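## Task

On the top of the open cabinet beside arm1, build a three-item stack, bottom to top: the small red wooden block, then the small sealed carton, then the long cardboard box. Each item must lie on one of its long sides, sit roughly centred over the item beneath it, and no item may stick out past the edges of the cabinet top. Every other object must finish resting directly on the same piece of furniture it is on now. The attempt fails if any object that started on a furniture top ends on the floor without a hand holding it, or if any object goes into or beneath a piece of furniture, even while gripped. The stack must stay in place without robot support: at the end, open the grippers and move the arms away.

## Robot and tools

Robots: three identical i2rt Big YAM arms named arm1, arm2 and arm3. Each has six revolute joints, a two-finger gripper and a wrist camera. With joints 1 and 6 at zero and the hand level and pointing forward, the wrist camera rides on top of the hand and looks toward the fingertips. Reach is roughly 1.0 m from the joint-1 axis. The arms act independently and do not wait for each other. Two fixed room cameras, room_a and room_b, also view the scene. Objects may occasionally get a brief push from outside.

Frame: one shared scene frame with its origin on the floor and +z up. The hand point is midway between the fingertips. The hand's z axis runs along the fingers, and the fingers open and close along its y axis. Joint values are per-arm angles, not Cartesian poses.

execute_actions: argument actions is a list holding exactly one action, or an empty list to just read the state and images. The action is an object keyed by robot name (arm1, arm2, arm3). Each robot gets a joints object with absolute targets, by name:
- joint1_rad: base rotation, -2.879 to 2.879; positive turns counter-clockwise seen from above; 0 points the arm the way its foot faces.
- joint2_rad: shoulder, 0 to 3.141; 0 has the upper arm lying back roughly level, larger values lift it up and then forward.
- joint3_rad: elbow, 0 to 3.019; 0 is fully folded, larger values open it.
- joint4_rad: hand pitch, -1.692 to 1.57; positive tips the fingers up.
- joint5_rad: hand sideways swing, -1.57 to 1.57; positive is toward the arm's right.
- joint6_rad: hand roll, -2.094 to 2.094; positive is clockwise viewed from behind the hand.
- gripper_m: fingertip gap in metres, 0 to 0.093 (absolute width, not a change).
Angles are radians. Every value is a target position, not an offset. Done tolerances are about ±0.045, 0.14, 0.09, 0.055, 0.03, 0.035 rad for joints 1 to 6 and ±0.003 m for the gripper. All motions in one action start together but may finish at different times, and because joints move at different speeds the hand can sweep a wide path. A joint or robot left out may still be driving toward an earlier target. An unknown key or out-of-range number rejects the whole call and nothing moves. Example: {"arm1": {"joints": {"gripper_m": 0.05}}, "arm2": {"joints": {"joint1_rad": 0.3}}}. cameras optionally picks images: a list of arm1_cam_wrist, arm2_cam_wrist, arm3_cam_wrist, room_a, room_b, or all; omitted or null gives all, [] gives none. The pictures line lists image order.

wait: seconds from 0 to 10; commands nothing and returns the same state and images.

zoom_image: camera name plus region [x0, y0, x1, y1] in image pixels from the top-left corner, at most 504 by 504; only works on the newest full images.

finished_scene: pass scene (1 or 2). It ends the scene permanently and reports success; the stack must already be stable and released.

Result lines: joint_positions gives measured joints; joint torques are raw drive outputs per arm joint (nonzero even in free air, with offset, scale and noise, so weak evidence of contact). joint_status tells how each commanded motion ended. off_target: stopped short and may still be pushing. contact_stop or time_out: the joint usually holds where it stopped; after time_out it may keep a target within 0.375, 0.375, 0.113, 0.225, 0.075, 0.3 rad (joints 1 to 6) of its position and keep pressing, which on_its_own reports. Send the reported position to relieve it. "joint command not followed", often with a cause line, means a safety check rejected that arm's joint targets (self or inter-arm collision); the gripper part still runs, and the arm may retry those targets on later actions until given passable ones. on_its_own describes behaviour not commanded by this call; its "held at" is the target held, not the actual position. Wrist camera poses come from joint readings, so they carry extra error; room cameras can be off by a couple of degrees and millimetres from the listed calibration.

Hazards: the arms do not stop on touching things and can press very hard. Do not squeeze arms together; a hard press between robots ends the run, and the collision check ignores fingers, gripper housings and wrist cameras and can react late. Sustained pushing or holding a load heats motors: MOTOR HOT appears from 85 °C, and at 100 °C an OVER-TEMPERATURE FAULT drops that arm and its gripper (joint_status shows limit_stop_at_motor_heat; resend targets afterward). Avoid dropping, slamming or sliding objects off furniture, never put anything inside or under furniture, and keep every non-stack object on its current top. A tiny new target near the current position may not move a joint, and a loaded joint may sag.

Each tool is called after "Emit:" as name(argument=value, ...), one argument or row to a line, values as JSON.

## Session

Emit:
execute_actions(
  actions=[],
)

Scene clock: 0.00 s.
Joint torques (N m, as the arm reports them, + toward a larger angle): no reading
Motor temperatures (°C, as the motors report them): arm1=[28 34 36 28 31 32] | arm2=[30 31 32 28 29 30] | arm3=[29 28 32 27 30 31]
arm1.joint_positions: joint1_rad=-0.038 joint2_rad=+0.331 joint3_rad=+1.655 joint4_rad=-1.151 joint5_rad=-0.127 joint6_rad=-0.493 gripper_m=+0.094
arm1.joint_status: not commanded
arm1.hand: x=-0.8491 y=+0.6942 z=+1.5506 quat_wxyz=(-0.740, +0.459, -0.447, -0.205) (m; scene frame)
arm2.joint_positions: joint1_rad=-0.039 joint2_rad=+0.338 joint3_rad=+1.693 joint4_rad=-1.381 joint5_rad=+0.066 joint6_rad=-0.087 gripper_m=+0.095
arm2.joint_status: not commanded
arm2.hand: x=+0.1828 y=+0.0237 z=+1.5530 quat_wxyz=(-0.674, +0.233, -0.683, -0.160) (m; scene frame)
arm3.joint_positions: joint1_rad=+0.619 joint2_rad=+0.541 joint3_rad=+1.510 joint4_rad=-1.390 joint5_rad=-0.233 joint6_rad=+0.349 gripper_m=+0.094
arm3.joint_status: not commanded
arm3.hand: x=+0.6902 y=-0.5100 z=+1.3866 quat_wxyz=(-0.306, +0.421, -0.722, -0.456) (m; scene frame)
pictures: arm1_cam_wrist, arm2_cam_wrist, arm3_cam_wrist, room_a, room_b
camera_calibration (this result's frames):
arm1_cam_wrist: T_world_to_cam=[[0.697896, -0.500956, 0.511844, 0.143371], [0.152586, -0.594259, -0.789667, 1.77326], [0.699756, 0.629205, -0.338292, 0.804776], [0, 0, 0, 1]] pos_world=[-0.933779, 0.619227, 1.59915]
arm2_cam_wrist: T_world_to_cam=[[0.538655, -0.836223, 0.102874, -0.236068], [-0.468443, -0.398738, -0.788396, 1.32825], [0.700295, 0.376483, -0.606505, 0.930031], [0, 0, 0, 1]] pos_world=[0.0980713, -0.0179226, 1.63554]
arm3_cam_wrist: T_world_to_cam=[[0.890659, -0.227707, -0.393543, -0.18452], [-0.399337, -0.805604, -0.437643, 0.472871], [-0.217386, 0.546947, -0.80845, 1.67618], [0, 0, 0, 1]] pos_world=[0.717557, -0.577851, 1.48944]
Images, in order (width x height): arm1_cam_wrist 504x504, arm2_cam_wrist 504x504, arm3_cam_wrist 504x504, room_a 672x504, room_b 672x504.

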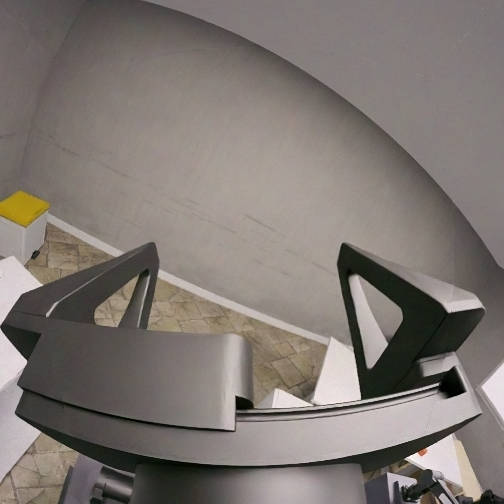

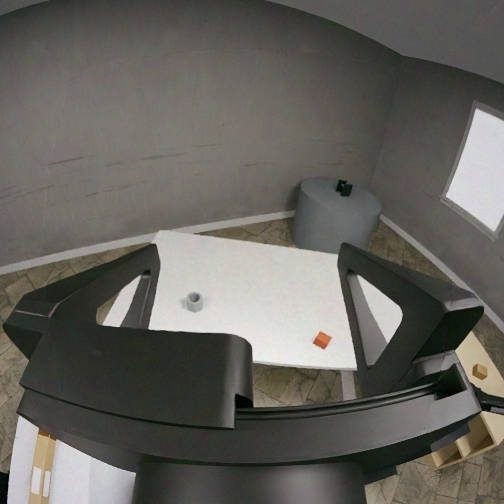

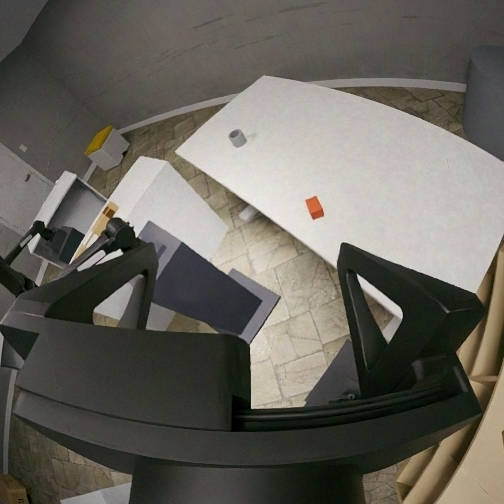

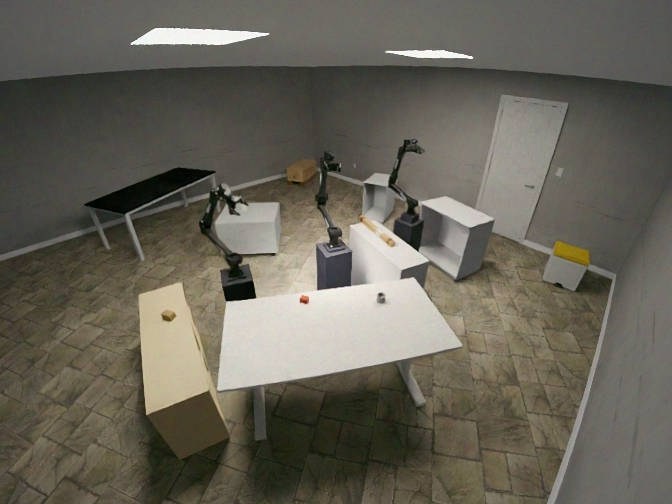

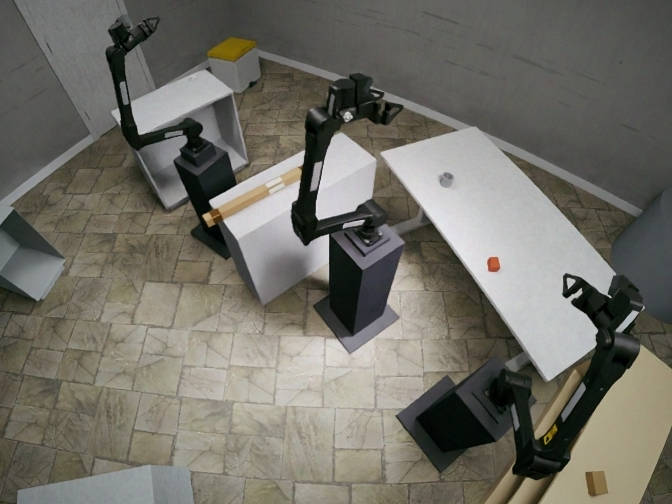

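Emit:
zoom_image(
  camera="room_b",
  region=[90, 50, 390, 310],
)

Emit:
zoom_image(
  camera="room_b",
  region=[440, 220, 560, 320],
)

Emit:
zoom_image(
  camera="room_b",
  region=[540, 400, 672, 504],
)

Emit:
zoom_image(
  camera="room_a",
  region=[330, 170, 510, 300],
)

Emit:
zoom_image(
  camera="room_a",
  region=[130, 270, 330, 350],
)

Region (90, 50, 390, 310) of room_b's 672x504 image, scaled by 1.680, with more detail than that image has; it fills the top 437 rows of this view, and the rest is white.

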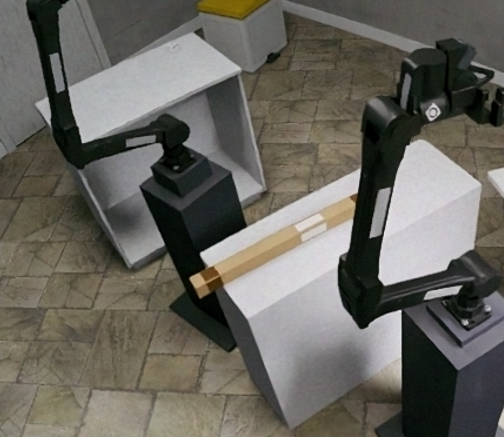

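Region (440, 220, 560, 320) of room_b's 672x504 image, scaled by 4.200, with more detail than that image has.

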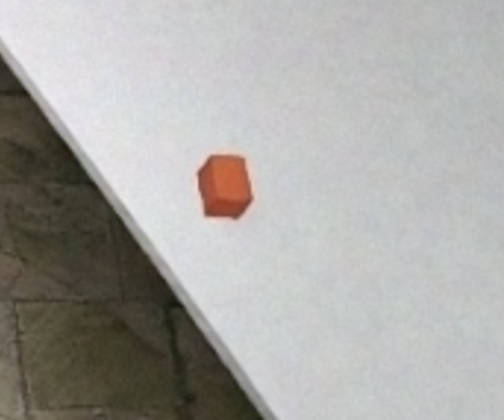

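Region (540, 400, 672, 504) of room_b's 672x504 image, scaled by 3.818, with more detail than that image has; it fills the top 397 rows of this view, and the rest is white.

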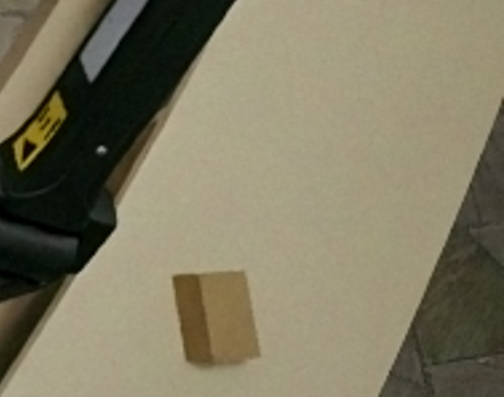

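Region (330, 170, 510, 300) of room_a's 672x504 image, scaled by 2.800, with more detail than that image has.

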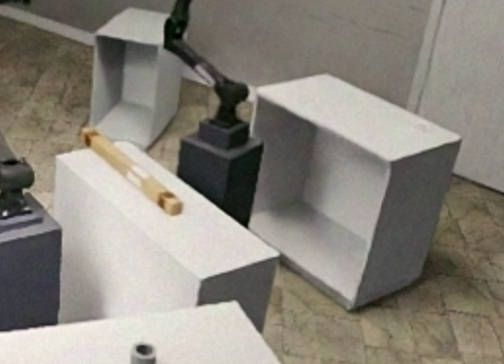

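Region (130, 270, 330, 350) of room_a's 672x504 image, scaled by 2.520, with more detail than that image has; it fills the top 202 rows of this view, and the rest is white.

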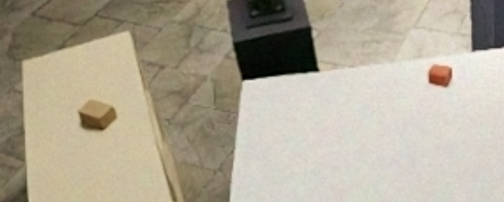

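Emit:
zoom_image(
  camera="room_b",
  region=[100, 55, 250, 145],
)

Emit:
zoom_image(
  camera="room_a",
  region=[410, 190, 500, 240],
)

Region (100, 55, 250, 145) of room_b's 672x504 image, scaled by 3.360, with more detail than that image has; it fills the top 302 rows of this view, and the rest is white.

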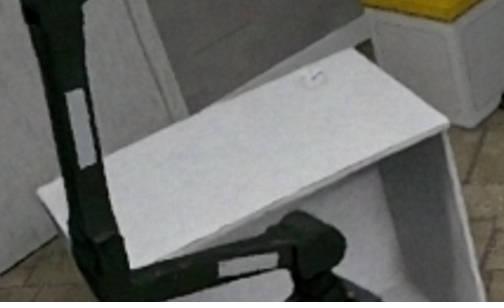

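Region (410, 190, 500, 240) of room_a's 672x504 image, scaled by 5.600, with more detail than that image has.

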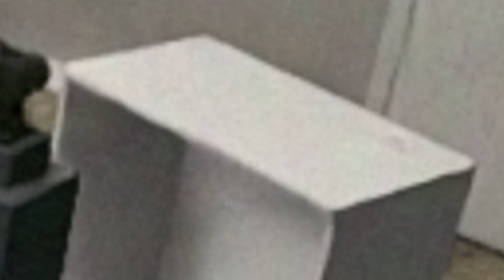

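Emit:
execute_actions(
  actions=[
    {"arm1":{"joints":{"joint1_rad":-1.726,"joint2_rad":2.03,"joint3_rad":2.045,"joint4_rad":-1.54,"joint5_rad":0,"joint6_rad":-1.41}},"arm2":{"joints":{"joint1_rad":-0.801,"joint2_rad":2.04,"joint3_rad":1.815,"joint4_rad":-1.29,"joint5_rad":0,"joint6_rad":1.34}},"arm3":{"joints":{"joint1_rad":-1.373,"joint2_rad":1.98,"joint3_rad":1.655,"joint4_rad":-1.19,"joint5_rad":0,"joint6_rad":0.845}}},
  ],
)

Scene clock: 77.73 s.
Joint torques (N m, as the arm reports them, + toward a larger angle): arm1=[  0.17 -24.86  12.71  -0.23  -0.2   -0.14] | arm2=[  0.41 -20.79   8.91   0.64   0.03   0.14] | arm3=[  0.74 -20.54   8.58   0.     0.     0.05]
Motor temperatures (°C, as the motors report them): arm1=[28 35 37 28 31 32] | arm2=[30 32 32 28 29 30] | arm3=[29 28 34 27 30 31]
arm1.joint_positions: joint1_rad=-1.717 joint2_rad=+2.044 joint3_rad=+2.008 joint4_rad=-1.533 joint5_rad=+0.001 joint6_rad=-1.396 gripper_m=+0.094
arm1.joint_status: all done
arm1.hand: x=-0.3656 y=+0.2352 z=+1.0051 quat_wxyz=(-0.008, +0.322, -0.947, +0.003) (m; scene frame)
arm2.joint_positions: joint1_rad=-0.804 joint2_rad=+2.034 joint3_rad=+1.813 joint4_rad=-1.294 joint5_rad=-0.002 joint6_rad=+1.333 gripper_m=+0.095
arm2.joint_status: all done
arm2.hand: x=+0.7912 y=-0.0710 z=+0.9718 quat_wxyz=(-0.024, -0.670, -0.742, -0.008) (m; scene frame)
arm3.joint_positions: joint1_rad=-1.379 joint2_rad=+1.978 joint3_rad=+1.647 joint4_rad=-1.187 joint5_rad=+0.002 joint6_rad=+0.831 gripper_m=+0.094
arm3.joint_status: all done
arm3.hand: x=+1.1223 y=-1.0942 z=+0.8677 quat_wxyz=(-0.026, -0.708, -0.706, +0.000) (m; scene frame)
pictures: arm1_cam_wrist, arm2_cam_wrist, arm3_cam_wrist, room_a, room_b
camera_calibration (this result's frames):
arm1_cam_wrist: T_world_to_cam=[[0.624599, -0.780655, 0.0213282, 0.387202], [-0.648484, -0.503245, 0.571151, -0.686099], [-0.435138, -0.370571, -0.820568, 0.875665], [0, 0, 0, 1]] pos_world=[-0.305735, 0.281491, 1.10215]
arm2_cam_wrist: T_world_to_cam=[[-0.992783, -0.108668, -0.0507228, 0.829375], [-0.118488, 0.823621, 0.554626, -0.377938], [-0.0184935, 0.556633, -0.830553, 0.986327], [0, 0, 0, 1]] pos_world=[0.79685, -0.147619, 1.07088]
arm3_cam_wrist: T_world_to_cam=[[-0.999384, -0.00532099, -0.0346939, 1.1465], [-0.0237478, 0.830361, 0.55672, 0.453419], [0.0258462, 0.557201, -0.829975, 1.4271], [0, 0, 0, 1]] pos_world=[1.11967, -1.16558, 0.971804]
Images, in order (width x height): arm1_cam_wrist 504x504, arm2_cam_wrist 504x504, arm3_cam_wrist 504x504, room_a 672x504, room_b 672x504.

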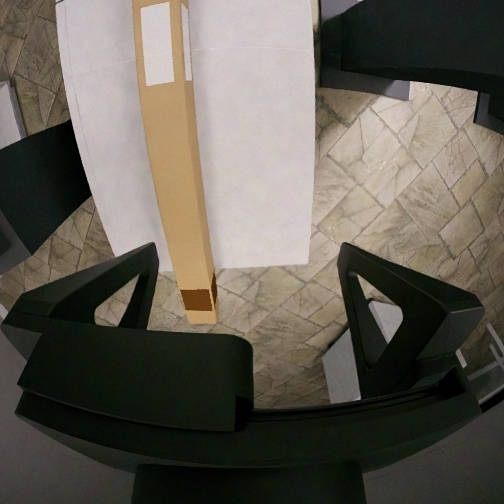

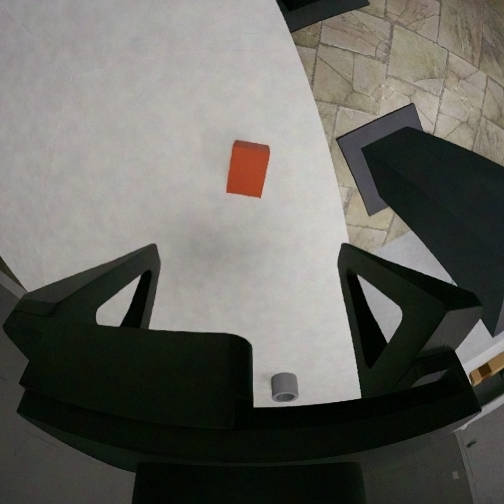

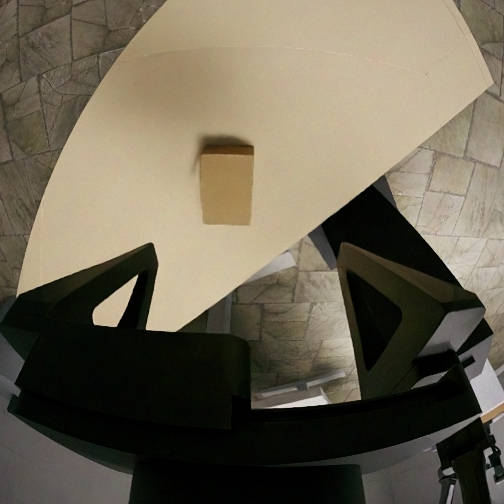

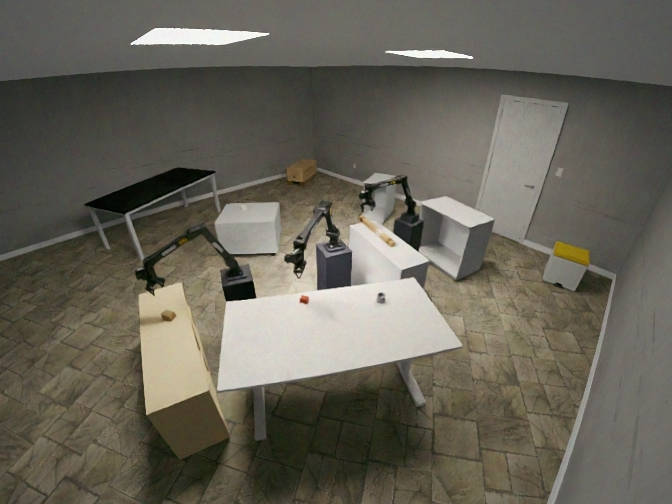

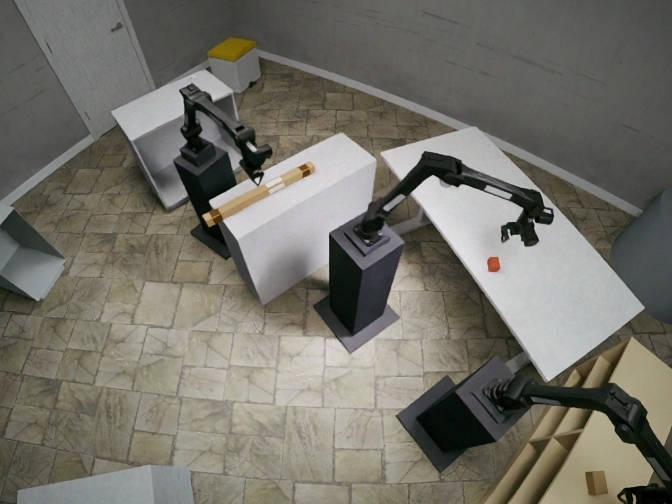

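Emit:
zoom_image(
  camera="arm1_cam_wrist",
  region=[50, 0, 330, 340],
)

Emit:
zoom_image(
  camera="arm2_cam_wrist",
  region=[190, 110, 310, 230],
)

Emit:
zoom_image(
  camera="arm3_cam_wrist",
  region=[170, 120, 290, 240],
)

Emit:
zoom_image(
  camera="room_b",
  region=[190, 130, 390, 250],
)

Region (50, 0, 330, 340) of arm1_cam_wrist's 504x504 image, scaled by 1.482, with more detail than that image has; it fills the left 415 columns of this view, and the rest is white.

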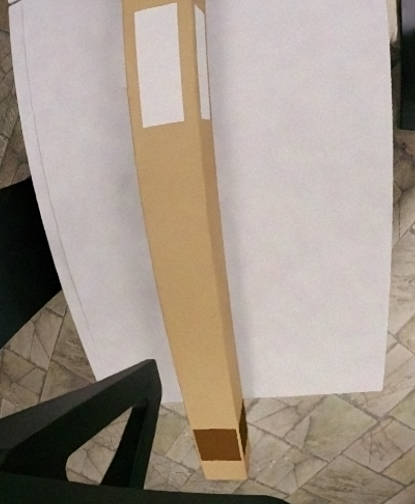

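Region (190, 110, 310, 230) of arm2_cam_wrist's 504x504 image, scaled by 4.200, with more detail than that image has.

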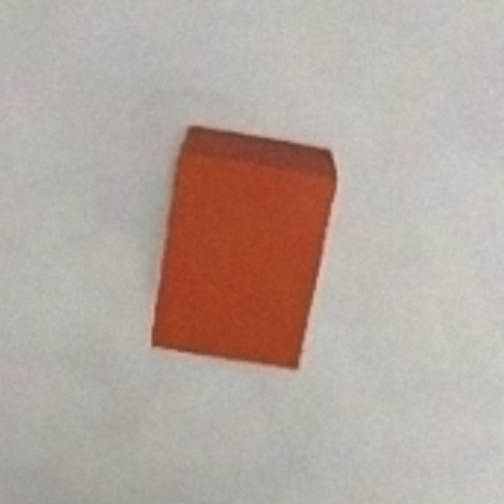

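Region (170, 120, 290, 240) of arm3_cam_wrist's 504x504 image, scaled by 4.200, with more detail than that image has.

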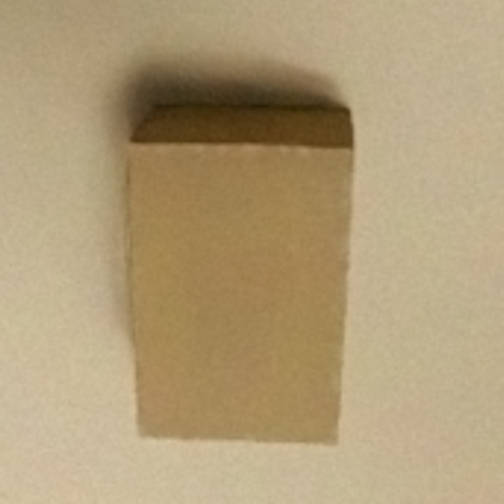

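Region (190, 130, 390, 250) of room_b's 672x504 image, scaled by 2.520, with more detail than that image has; it fills the top 302 rows of this view, and the rest is white.

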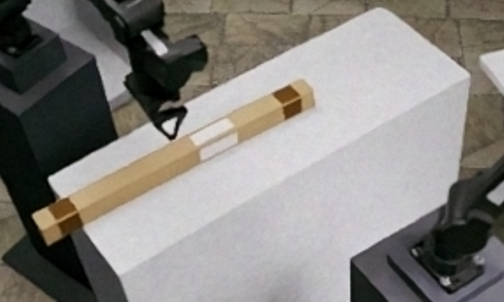

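Emit:
execute_actions(
  actions=[
    {"arm1":{"joints":{"joint1_rad":-1.615,"joint2_rad":1.95,"joint3_rad":1.459,"joint4_rad":-1.054,"joint6_rad":-1.318}},"arm2":{"joints":{"joint1_rad":-0.778,"joint2_rad":2.278,"joint3_rad":1.755,"joint4_rad":-1.043,"joint6_rad":1.515}},"arm3":{"joints":{"joint1_rad":-1.293,"joint2_rad":2.192,"joint3_rad":1.588,"joint4_rad":-0.96,"joint6_rad":0.96}}},
  ],
  cameras=["arm1_cam_wrist","arm2_cam_wrist","arm3_cam_wrist"],
)

Scene clock: 128.27 s.
Joint torques (N m, as the arm reports them, + toward a larger angle): arm1=[ -0.1  -22.2    9.5    0.43  -0.16   0.13] | arm2=[  0.88 -23.1    8.07   0.87   0.02   0.13] | arm3=[ -0.02 -22.79   8.02   0.6    0.02   0.08]
Motor temperatures (°C, as the motors report them): arm1=[28 37 42 28 31 32] | arm2=[30 34 34 28 29 30] | arm3=[29 30 35 27 30 31]
arm1.joint_positions: joint1_rad=-1.607 joint2_rad=+1.969 joint3_rad=+1.443 joint4_rad=-1.063 joint5_rad=+0.000 joint6_rad=-1.332 gripper_m=+0.094
arm1.joint_status: all done
arm1.hand: x=-0.3829 y=+0.3365 z=+0.8433 quat_wxyz=(-0.003, +0.343, -0.939, -0.005) (m; scene frame)
arm2.joint_positions: joint1_rad=-0.786 joint2_rad=+2.281 joint3_rad=+1.748 joint4_rad=-1.059 joint5_rad=-0.002 joint6_rad=+1.508 gripper_m=+0.095
arm2.joint_status: all done
arm2.hand: x=+0.7966 y=-0.0626 z=+0.7950 quat_wxyz=(+0.007, -0.727, -0.687, +0.014) (m; scene frame)
arm3.joint_positions: joint1_rad=-1.287 joint2_rad=+2.201 joint3_rad=+1.571 joint4_rad=-0.972 joint5_rad=+0.001 joint6_rad=+0.944 gripper_m=+0.094
arm3.joint_status: all done
arm3.hand: x=+1.1525 y=-1.0463 z=+0.7117 quat_wxyz=(+0.016, -0.716, -0.698, +0.003) (m; scene frame)
pictures: arm1_cam_wrist, arm2_cam_wrist, arm3_cam_wrist
camera_calibration (this result's frames):
arm1_cam_wrist: T_world_to_cam=[[0.659431, -0.751762, 0.00226882, 0.500265], [-0.616536, -0.539082, 0.573823, -0.531911], [-0.430155, -0.379796, -0.818976, 0.776638], [0, 0, 0, 1]] pos_world=[-0.323758, 0.384301, 0.940136]
arm2_cam_wrist: T_world_to_cam=[[-0.998533, 0.0488271, 0.02341, 0.782217], [0.053491, 0.822265, 0.566585, -0.43276], [0.00841549, 0.567006, -0.823671, 0.808637], [0, 0, 0, 1]] pos_world=[0.797413, -0.140852, 0.892934]
arm3_cam_wrist: T_world_to_cam=[[-0.999468, 0.0162517, 0.0282914, 1.14934], [0.0300171, 0.797836, 0.602126, 0.37292], [-0.0127863, 0.602655, -0.797899, 1.33937], [0, 0, 0, 1]] pos_world=[1.15466, -1.12338, 0.811619]
Images, in order (width x height): arm1_cam_wrist 504x504, arm2_cam_wrist 504x504, arm3_cam_wrist 504x504.

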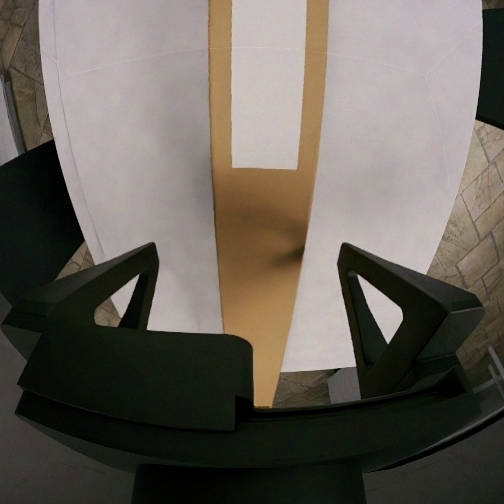

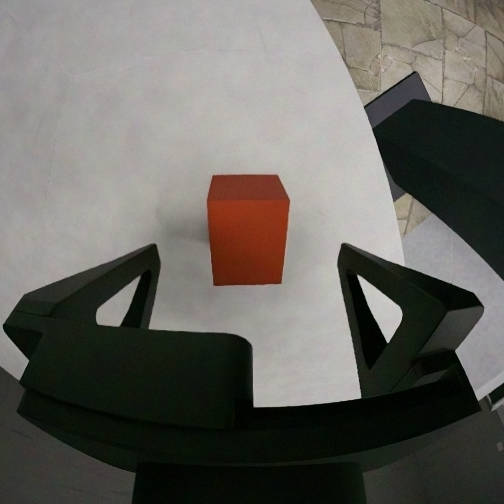

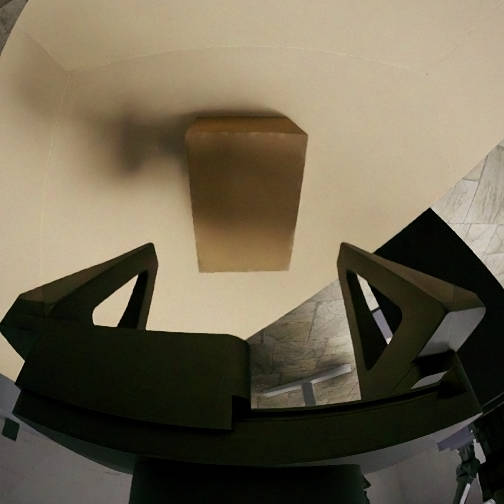

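Emit:
execute_actions(
  actions=[
    {"arm1":{"joints":{"joint1_rad":-1.627,"joint2_rad":2.03,"joint3_rad":1.427,"joint4_rad":-0.934}},"arm2":{"joints":{"joint1_rad":-0.767,"joint2_rad":2.346,"joint3_rad":1.722,"joint4_rad":-0.922}},"arm3":{"joints":{"joint1_rad":-1.3,"joint2_rad":2.278,"joint3_rad":1.578,"joint4_rad":-0.835}}},
  ],
  cameras=["arm1_cam_wrist","arm2_cam_wrist","arm3_cam_wrist"],
)

Scene clock: 149.00 s.
Joint torques (N m, as the arm reports them, + toward a larger angle): arm1=[ -0.32 -22.19   8.35   0.54  -0.16   0.12] | arm2=[  0.52 -21.31   6.77   0.96   0.04   0.1 ] | arm3=[ -0.42 -21.7    6.97   0.74   0.04   0.09]
Motor temperatures (°C, as the motors report them): arm1=[28 37 41 28 31 32] | arm2=[30 35 34 28 29 30] | arm3=[29 31 35 27 30 31]
arm1.joint_positions: joint1_rad=-1.617 joint2_rad=+2.036 joint3_rad=+1.419 joint4_rad=-0.943 joint5_rad=+0.000 joint6_rad=-1.331 gripper_m=+0.094
arm1.joint_status: all done
arm1.hand: x=-0.3778 y=+0.3264 z=+0.7992 quat_wxyz=(-0.011, +0.338, -0.941, +0.007) (m; scene frame)
arm2.joint_positions: joint1_rad=-0.777 joint2_rad=+2.327 joint3_rad=+1.732 joint4_rad=-0.938 joint5_rad=-0.002 joint6_rad=+1.508 gripper_m=+0.095
arm2.joint_status: all done
arm2.hand: x=+0.8099 y=-0.0591 z=+0.7611 quat_wxyz=(-0.016, -0.724, -0.690, -0.005) (m; scene frame)
arm3.joint_positions: joint1_rad=-1.292 joint2_rad=+2.270 joint3_rad=+1.571 joint4_rad=-0.848 joint5_rad=+0.001 joint6_rad=+0.944 gripper_m=+0.094
arm3.joint_status: all done
arm3.hand: x=+1.1627 y=-1.0579 z=+0.6712 quat_wxyz=(-0.012, -0.717, -0.697, -0.002) (m; scene frame)
pictures: arm1_cam_wrist, arm2_cam_wrist, arm3_cam_wrist
camera_calibration (this result's frames):
arm1_cam_wrist: T_world_to_cam=[[0.651056, -0.758434, 0.0300544, 0.466261], [-0.635296, -0.522828, 0.568375, -0.516964], [-0.415362, -0.389138, -0.82222, 0.750082], [0, 0, 0, 1]] pos_world=[-0.320432, 0.37523, 0.896549]
arm2_cam_wrist: T_world_to_cam=[[-0.998562, 0.0398856, -0.0358192, 0.840609], [0.0128127, 0.826365, 0.562989, -0.381166], [0.0520549, 0.56172, -0.825688, 0.744511], [0, 0, 0, 1]] pos_world=[0.805529, -0.136753, 0.859436]
arm3_cam_wrist: T_world_to_cam=[[-0.999628, 0.0214294, -0.01687, 1.19688], [0.0078207, 0.817815, 0.575428, 0.471075], [0.0261276, 0.575082, -0.817678, 1.25311], [0, 0, 0, 1]] pos_world=[1.16001, -1.13154, 0.773759]
Images, in order (width x height): arm1_cam_wrist 504x504, arm2_cam_wrist 504x504, arm3_cam_wrist 504x504.

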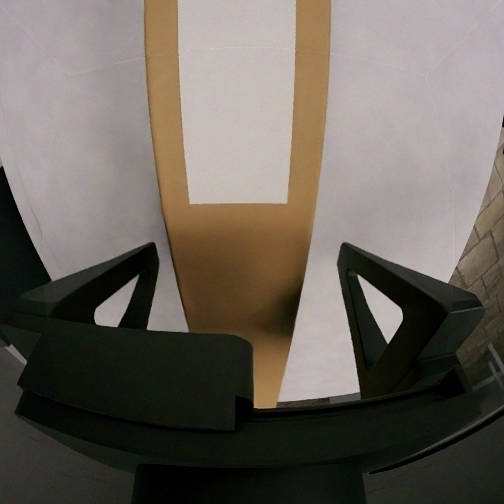

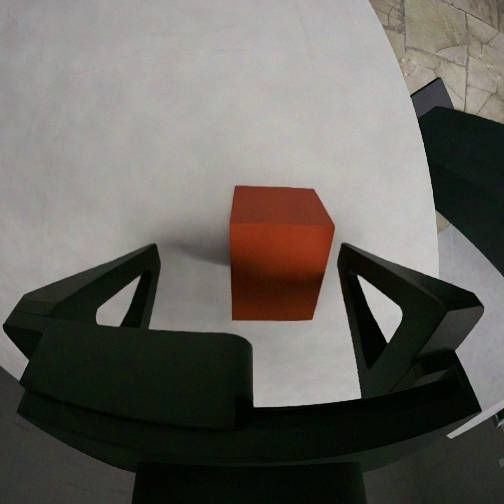

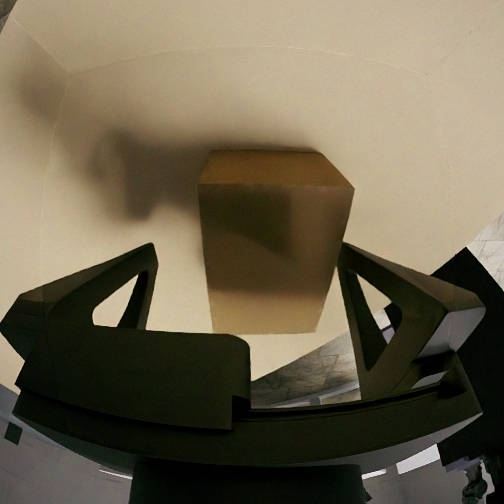

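Emit:
execute_actions(
  actions=[
    {"arm1":{"joints":{"joint2_rad":2.046}},"arm2":{"joints":{"joint2_rad":2.368,"joint3_rad":1.705}},"arm3":{"joints":{"joint2_rad":2.297,"joint3_rad":1.556}}},
  ],
  cameras=["arm1_cam_wrist","arm2_cam_wrist","arm3_cam_wrist"],
)

Scene clock: 155.90 s.
Joint torques (N m, as the arm reports them, + toward a larger angle): arm1=[ -0.09 -20.81   8.34   0.46  -0.16   0.12] | arm2=[  0.92 -20.42   6.41   0.84   0.02   0.14] | arm3=[ -0.71 -19.76   5.87   0.62   0.05   0.05]
Motor temperatures (°C, as the motors report them): arm1=[28 37 40 28 31 32] | arm2=[30 35 34 28 29 30] | arm3=[29 31 34 27 30 31]
arm1.joint_positions: joint1_rad=-1.617 joint2_rad=+2.036 joint3_rad=+1.419 joint4_rad=-0.943 joint5_rad=+0.000 joint6_rad=-1.331 gripper_m=+0.094
arm1.joint_status: all done
arm1.hand: x=-0.3778 y=+0.3264 z=+0.7992 quat_wxyz=(-0.011, +0.338, -0.941, +0.007) (m; scene frame)
arm2.joint_positions: joint1_rad=-0.777 joint2_rad=+2.343 joint3_rad=+1.718 joint4_rad=-0.937 joint5_rad=-0.002 joint6_rad=+1.508 gripper_m=+0.095
arm2.joint_status: all done
arm2.hand: x=+0.7993 y=-0.0582 z=+0.7463 quat_wxyz=(-0.005, -0.724, -0.690, +0.005) (m; scene frame)
arm3.joint_positions: joint1_rad=-1.292 joint2_rad=+2.274 joint3_rad=+1.559 joint4_rad=-0.847 joint5_rad=+0.001 joint6_rad=+0.944 gripper_m=+0.094
arm3.joint_status: all done
arm3.hand: x=+1.1574 y=-1.0538 z=+0.6653 quat_wxyz=(-0.004, -0.717, -0.697, +0.000) (m; scene frame)
pictures: arm1_cam_wrist, arm2_cam_wrist, arm3_cam_wrist
camera_calibration (this result's frames):
arm1_cam_wrist: T_world_to_cam=[[0.651056, -0.758434, 0.0300544, 0.466261], [-0.635296, -0.522828, 0.568375, -0.516964], [-0.415362, -0.389138, -0.82222, 0.750082], [0, 0, 0, 1]] pos_world=[-0.320432, 0.37523, 0.896549]
arm2_cam_wrist: T_world_to_cam=[[-0.999164, 0.0404044, -0.00614872, 0.807907], [0.0298641, 0.824505, 0.565066, -0.388799], [0.0279008, 0.56441, -0.825023, 0.751324], [0, 0, 0, 1]] pos_world=[0.79788, -0.136131, 0.844524]
arm3_cam_wrist: T_world_to_cam=[[-0.999758, 0.0215221, -0.00457955, 1.18346], [0.0148194, 0.812426, 0.582876, 0.452466], [0.0162653, 0.582667, -0.812548, 1.26202], [0, 0, 0, 1]] pos_world=[1.15594, -1.1284, 0.767141]
Images, in order (width x height): arm1_cam_wrist 504x504, arm2_cam_wrist 504x504, arm3_cam_wrist 504x504.

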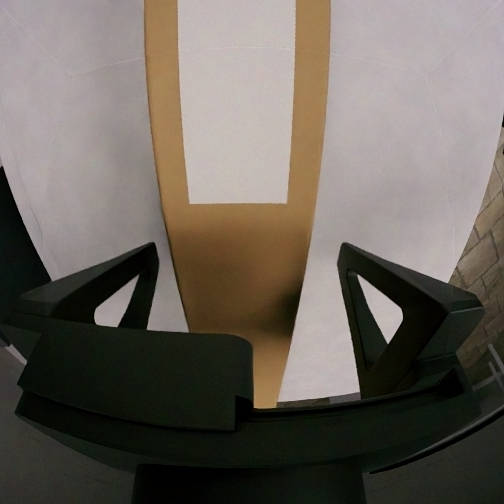

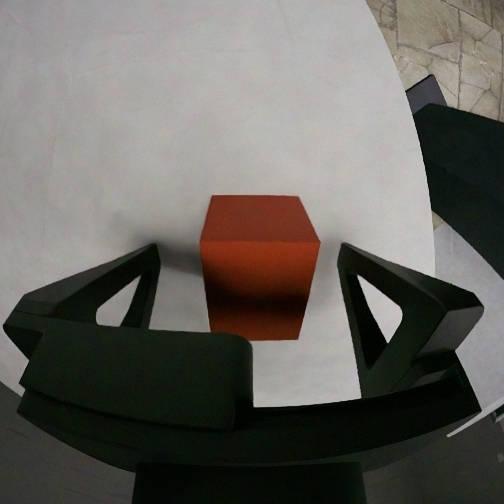

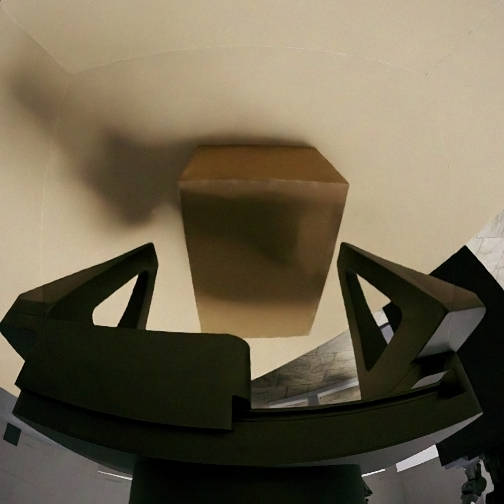

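Emit:
execute_actions(
  actions=[
    {"arm1":{"joints":{"joint3_rad":1.413}},"arm2":{"joints":{"gripper_m":0.02}},"arm3":{"joints":{"joint2_rad":2.318,"joint3_rad":1.545,"joint4_rad":-0.822}}},
  ],
  cameras=["arm1_cam_wrist","arm2_cam_wrist","arm3_cam_wrist"],
)

Scene clock: 162.80 s.
Joint torques (N m, as the arm reports them, + toward a larger angle): arm1=[ -0.1  -20.73   7.8    0.41  -0.16   0.12] | arm2=[  0.53 -20.88   6.4    0.87   0.01   0.13] | arm3=[ -0.89 -20.29   6.02   0.44   0.08   0.1 ]
Motor temperatures (°C, as the motors report them): arm1=[28 37 40 28 31 32] | arm2=[30 35 33 28 29 30] | arm3=[29 31 34 27 30 31]
arm1.joint_positions: joint1_rad=-1.617 joint2_rad=+2.037 joint3_rad=+1.411 joint4_rad=-0.942 joint5_rad=+0.000 joint6_rad=-1.331 gripper_m=+0.094
arm1.joint_status: all done
arm1.hand: x=-0.3810 y=+0.3288 z=+0.7962 quat_wxyz=(-0.009, +0.338, -0.941, +0.003) (m; scene frame)
arm2.joint_positions: joint1_rad=-0.777 joint2_rad=+2.343 joint3_rad=+1.718 joint4_rad=-0.936 joint5_rad=-0.002 joint6_rad=+1.508 gripper_m=+0.045
arm2.joint_status: gripper_m off_target (ended at +0.045, target +0.020)
arm2.hand: x=+0.7995 y=-0.0582 z=+0.7463 quat_wxyz=(-0.005, -0.724, -0.690, +0.005) (m; scene frame)
arm3.joint_positions: joint1_rad=-1.292 joint2_rad=+2.299 joint3_rad=+1.546 joint4_rad=-0.835 joint5_rad=+0.001 joint6_rad=+0.944 gripper_m=+0.094
arm3.joint_status: all done
arm3.hand: x=+1.1495 y=-1.0477 z=+0.6468 quat_wxyz=(+0.009, -0.717, -0.697, +0.001) (m; scene frame)
pictures: arm1_cam_wrist, arm2_cam_wrist, arm3_cam_wrist
camera_calibration (this result's frames):
arm1_cam_wrist: T_world_to_cam=[[0.651298, -0.758507, 0.0218668, 0.476841], [-0.631423, -0.525744, 0.569999, -0.51487], [-0.420852, -0.385047, -0.821354, 0.743118], [0, 0, 0, 1]] pos_world=[-0.322924, 0.377133, 0.893412]
arm2_cam_wrist: T_world_to_cam=[[-0.999144, 0.0407734, -0.00691491, 0.808671], [0.0297377, 0.824541, 0.56502, -0.38865], [0.0287394, 0.564331, -0.825049, 0.750675], [0, 0, 0, 1]] pos_world=[0.797963, -0.136143, 0.84453]
arm3_cam_wrist: T_world_to_cam=[[-0.999637, 0.0214173, 0.016315, 1.16157], [0.0269212, 0.803109, 0.595224, 0.426724], [-0.000354667, 0.595447, -0.803394, 1.27018], [0, 0, 0, 1]] pos_world=[1.15011, -1.12391, 0.74751]
Images, in order (width x height): arm1_cam_wrist 504x504, arm2_cam_wrist 504x504, arm3_cam_wrist 504x504.

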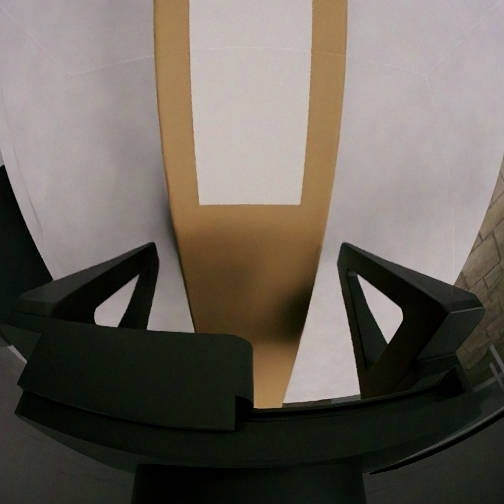

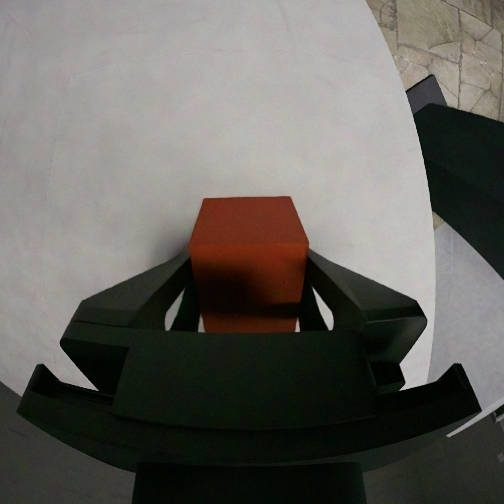

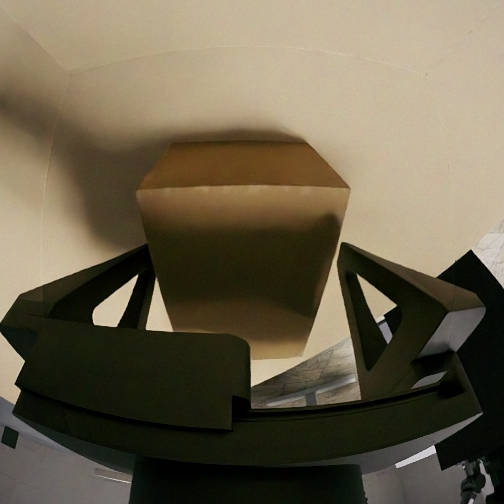

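Emit:
execute_actions(
  actions=[
    {"arm1":{"joints":{"gripper_m":0.03}},"arm3":{"joints":{"gripper_m":0.04}},"arm2":{"joints":{"joint2_rad":2.1,"joint4_rad":-1.15}}},
  ],
  cameras=["arm1_cam_wrist","arm3_cam_wrist"],
)

Scene clock: 177.47 s.
Joint torques (N m, as the arm reports them, + toward a larger angle): arm1=[ -0.13 -20.77   7.82   0.41  -0.16   0.11] | arm2=[  0.97 -20.17   8.73  -0.26   0.     0.11] | arm3=[ -0.61 -20.24   5.89   0.65   0.05   0.07]
Motor temperatures (°C, as the motors report them): arm1=[28 36 39 28 31 32] | arm2=[30 35 33 28 29 30] | arm3=[29 31 34 27 30 31]
arm1.joint_positions: joint1_rad=-1.617 joint2_rad=+2.037 joint3_rad=+1.411 joint4_rad=-0.942 joint5_rad=+0.000 joint6_rad=-1.330 gripper_m=+0.049
arm1.joint_status: gripper_m off_target (ended at +0.049, target +0.030)
arm1.hand: x=-0.3810 y=+0.3288 z=+0.7962 quat_wxyz=(-0.009, +0.337, -0.941, +0.003) (m; scene frame)
arm2.joint_positions: joint1_rad=-0.777 joint2_rad=+2.089 joint3_rad=+1.699 joint4_rad=-1.134 joint5_rad=-0.002 joint6_rad=+1.508 gripper_m=+0.045
arm2.joint_status: all done
arm2.hand: x=+0.7877 y=-0.0546 z=+0.8969 quat_wxyz=(-0.020, -0.724, -0.690, -0.008) (m; scene frame)
arm3.joint_positions: joint1_rad=-1.292 joint2_rad=+2.299 joint3_rad=+1.546 joint4_rad=-0.834 joint5_rad=+0.001 joint6_rad=+0.945 gripper_m=+0.059
arm3.joint_status: gripper_m off_target (ended at +0.059, target +0.040)
arm3.hand: x=+1.1497 y=-1.0478 z=+0.6468 quat_wxyz=(+0.008, -0.718, -0.696, +0.001) (m; scene frame)
pictures: arm1_cam_wrist, arm3_cam_wrist
camera_calibration (this result's frames):
arm1_cam_wrist: T_world_to_cam=[[0.65043, -0.759252, 0.0218507, 0.476768], [-0.632024, -0.525033, 0.569988, -0.515324], [-0.421292, -0.384547, -0.821363, 0.742793], [0, 0, 0, 1]] pos_world=[-0.322868, 0.377064, 0.893413]
arm3_cam_wrist: T_world_to_cam=[[-0.999634, 0.0221894, 0.015482, 1.16311], [0.0270457, 0.803191, 0.595107, 0.426789], [0.000770059, 0.595308, -0.803497, 1.26884], [0, 0, 0, 1]] pos_world=[1.15016, -1.12396, 0.74752]
Images, in order (width x height): arm1_cam_wrist 504x504, arm3_cam_wrist 504x504.

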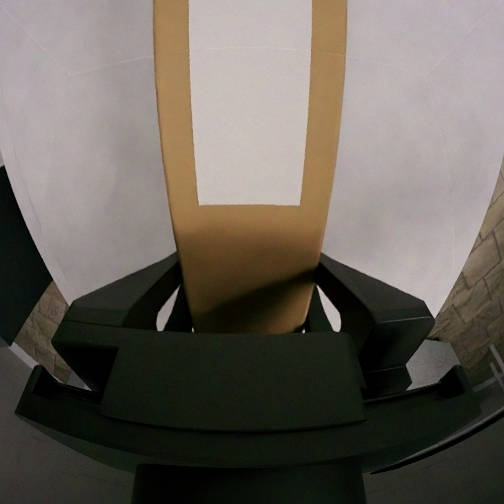

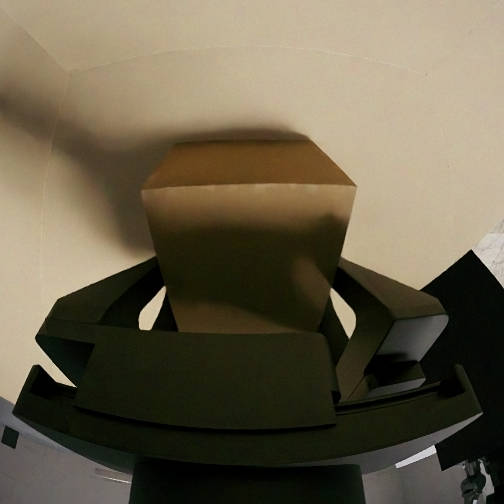

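Emit:
execute_actions(
  actions=[
    {"arm1":{"joints":{"joint2_rad":1.75,"joint3_rad":1.44,"joint4_rad":-1.24}},"arm3":{"joints":{"joint2_rad":1.95,"joint3_rad":1.57,"joint4_rad":-1.19}},"arm2":{"joints":{"joint1_rad":0.6,"joint2_rad":1.95,"joint4_rad":-1.3}}},
  ],
  cameras=["room_b"],
)

Scene clock: 187.67 s.
Joint torques (N m, as the arm reports them, + toward a larger angle): arm1=[ -0.14 -19.45  10.89  -0.2   -0.16   0.11] | arm2=[  0.06 -19.59   9.04  -0.27   0.02   0.13] | arm3=[ -0.45 -20.06   8.62  -0.51   0.03   0.04]
Motor temperatures (°C, as the motors report them): arm1=[28 36 39 28 31 32] | arm2=[30 35 34 28 29 30] | arm3=[29 31 34 27 30 31]
arm1.joint_positions: joint1_rad=-1.617 joint2_rad=+1.757 joint3_rad=+1.417 joint4_rad=-1.234 joint5_rad=+0.000 joint6_rad=-1.330 gripper_m=+0.049
arm1.joint_status: all done
arm1.hand: x=-0.4192 y=+0.3555 z=+0.9439 quat_wxyz=(-0.007, +0.337, -0.941, +0.001) (m; scene frame)
arm2.joint_positions: joint1_rad=+0.610 joint2_rad=+1.947 joint3_rad=+1.699 joint4_rad=-1.285 joint5_rad=-0.003 joint6_rad=+1.508 gripper_m=+0.045
arm2.joint_status: all done
arm2.hand: x=+0.3342 y=+0.5945 z=+0.9746 quat_wxyz=(+0.002, -0.116, -0.993, -0.011) (m; scene frame)
arm3.joint_positions: joint1_rad=-1.292 joint2_rad=+1.947 joint3_rad=+1.557 joint4_rad=-1.178 joint5_rad=+0.001 joint6_rad=+0.945 gripper_m=+0.059
arm3.joint_status: all done
arm3.hand: x=+1.1329 y=-1.0350 z=+0.8528 quat_wxyz=(-0.001, -0.718, -0.696, +0.000) (m; scene frame)
pictures: room_b
Images, in order (width x height): room_b 672x504.

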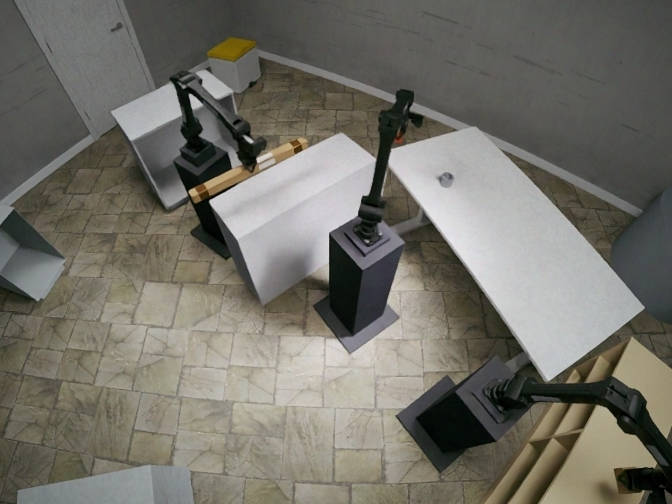

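Emit:
execute_actions(
  actions=[
    {"arm1":{"joints":{"joint1_rad":1.25,"joint2_rad":1.515,"joint3_rad":1.185,"joint4_rad":-1.22,"joint6_rad":-1.62}},"arm3":{"joints":{"joint1_rad":0.735,"joint2_rad":2.155,"joint3_rad":1.775,"joint4_rad":-1.165,"joint6_rad":-0.16}},"arm2":{"joints":{"joint1_rad":1.3}}},
  ],
)

Scene clock: 200.73 s.
Joint torques (N m, as the arm reports them, + toward a larger angle): arm1=[ -0.08 -15.41   9.03   0.04  -0.14  -0.14] | arm2=[  0.91 -19.81   9.06  -0.38   0.     0.13] | arm3=[  0.81 -23.7    8.74  -0.02   0.04  -0.21]
Motor temperatures (°C, as the motors report them): arm1=[28 36 40 28 31 32] | arm2=[31 35 34 28 29 30] | arm3=[29 31 34 27 30 31]
arm1.joint_positions: joint1_rad=+1.254 joint2_rad=+1.521 joint3_rad=+1.181 joint4_rad=-1.220 joint5_rad=-0.001 joint6_rad=-1.607 gripper_m=+0.049
arm1.joint_status: all done
arm1.hand: x=-1.0996 y=+1.0089 z=+0.9554 quat_wxyz=(-0.003, +0.940, +0.341, +0.006) (m; scene frame)
arm2.joint_positions: joint1_rad=+1.298 joint2_rad=+1.947 joint3_rad=+1.699 joint4_rad=-1.285 joint5_rad=-0.002 joint6_rad=+1.508 gripper_m=+0.045
arm2.joint_status: all done
arm2.hand: x=-0.0723 y=+0.5744 z=+0.9786 quat_wxyz=(+0.010, +0.226, -0.974, -0.013) (m; scene frame)
arm3.joint_positions: joint1_rad=+0.736 joint2_rad=+2.167 joint3_rad=+1.761 joint4_rad=-1.161 joint5_rad=-0.002 joint6_rad=-0.145 gripper_m=+0.059
arm3.joint_status: all done
arm3.hand: x=+0.8022 y=-0.0521 z=+0.7961 quat_wxyz=(-0.001, +0.688, -0.726, -0.002) (m; scene frame)
pictures: arm1_cam_wrist, arm2_cam_wrist, arm3_cam_wrist, room_a, room_b
camera_calibration (this result's frames):
arm1_cam_wrist: T_world_to_cam=[[-0.655969, 0.754715, 0.0104975, -1.49612], [0.612371, 0.524015, 0.591955, -0.414216], [0.441257, 0.394732, -0.805903, 0.979786], [0, 0, 0, 1]] pos_world=[-1.16009, 0.959447, 1.05051]
arm2_cam_wrist: T_world_to_cam=[[0.445975, -0.894334, -0.035671, 0.583192], [-0.715058, -0.37998, 0.586777, -0.398805], [-0.538329, -0.236181, -0.808962, 1.01342], [0, 0, 0, 1]] pos_world=[0.000296957, 0.609382, 1.07463]
arm3_cam_wrist: T_world_to_cam=[[0.998938, -0.046068, 0.000870667, -0.803792], [-0.0379274, -0.811393, 0.583269, -0.474987], [-0.0261636, -0.582682, -0.812279, 0.763535], [0, 0, 0, 1]] pos_world=[0.8049, 0.0224676, 0.897948]
Images, in order (width x height): arm1_cam_wrist 504x504, arm2_cam_wrist 504x504, arm3_cam_wrist 504x504, room_a 672x504, room_b 672x504.

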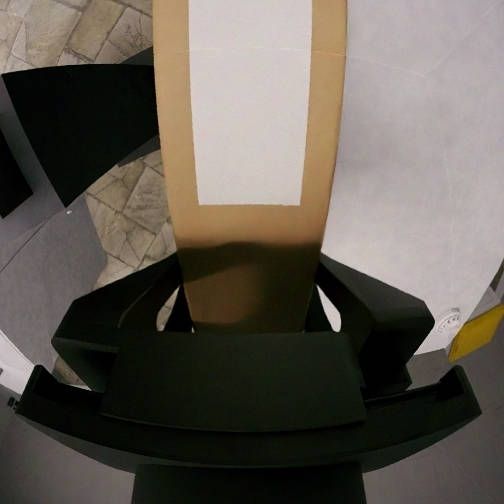

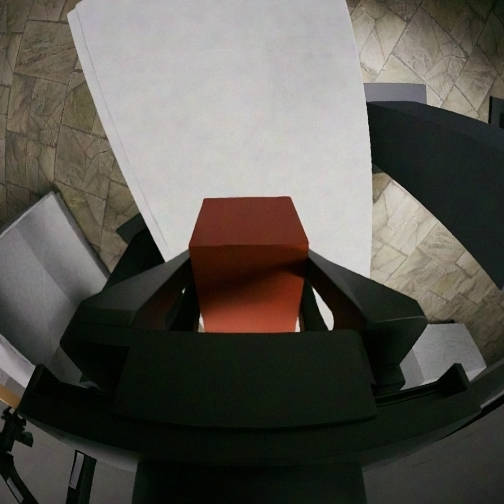

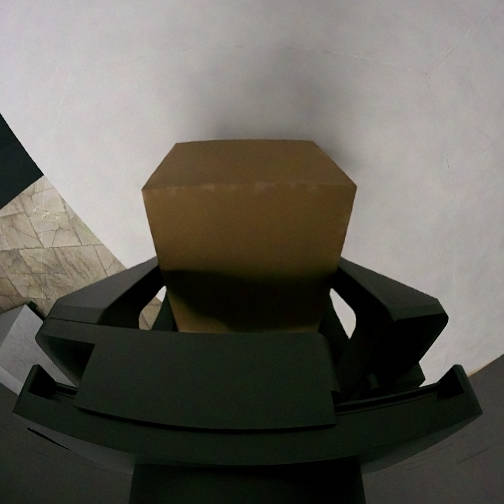

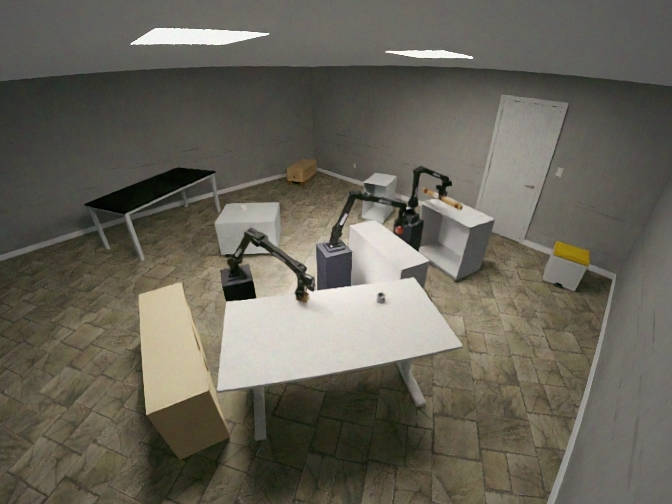

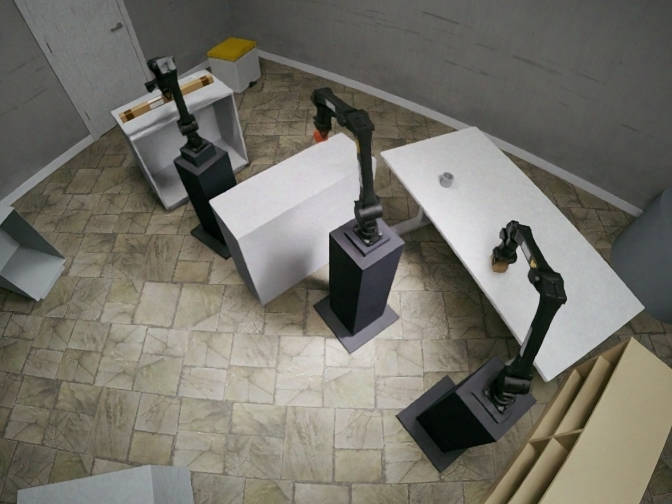

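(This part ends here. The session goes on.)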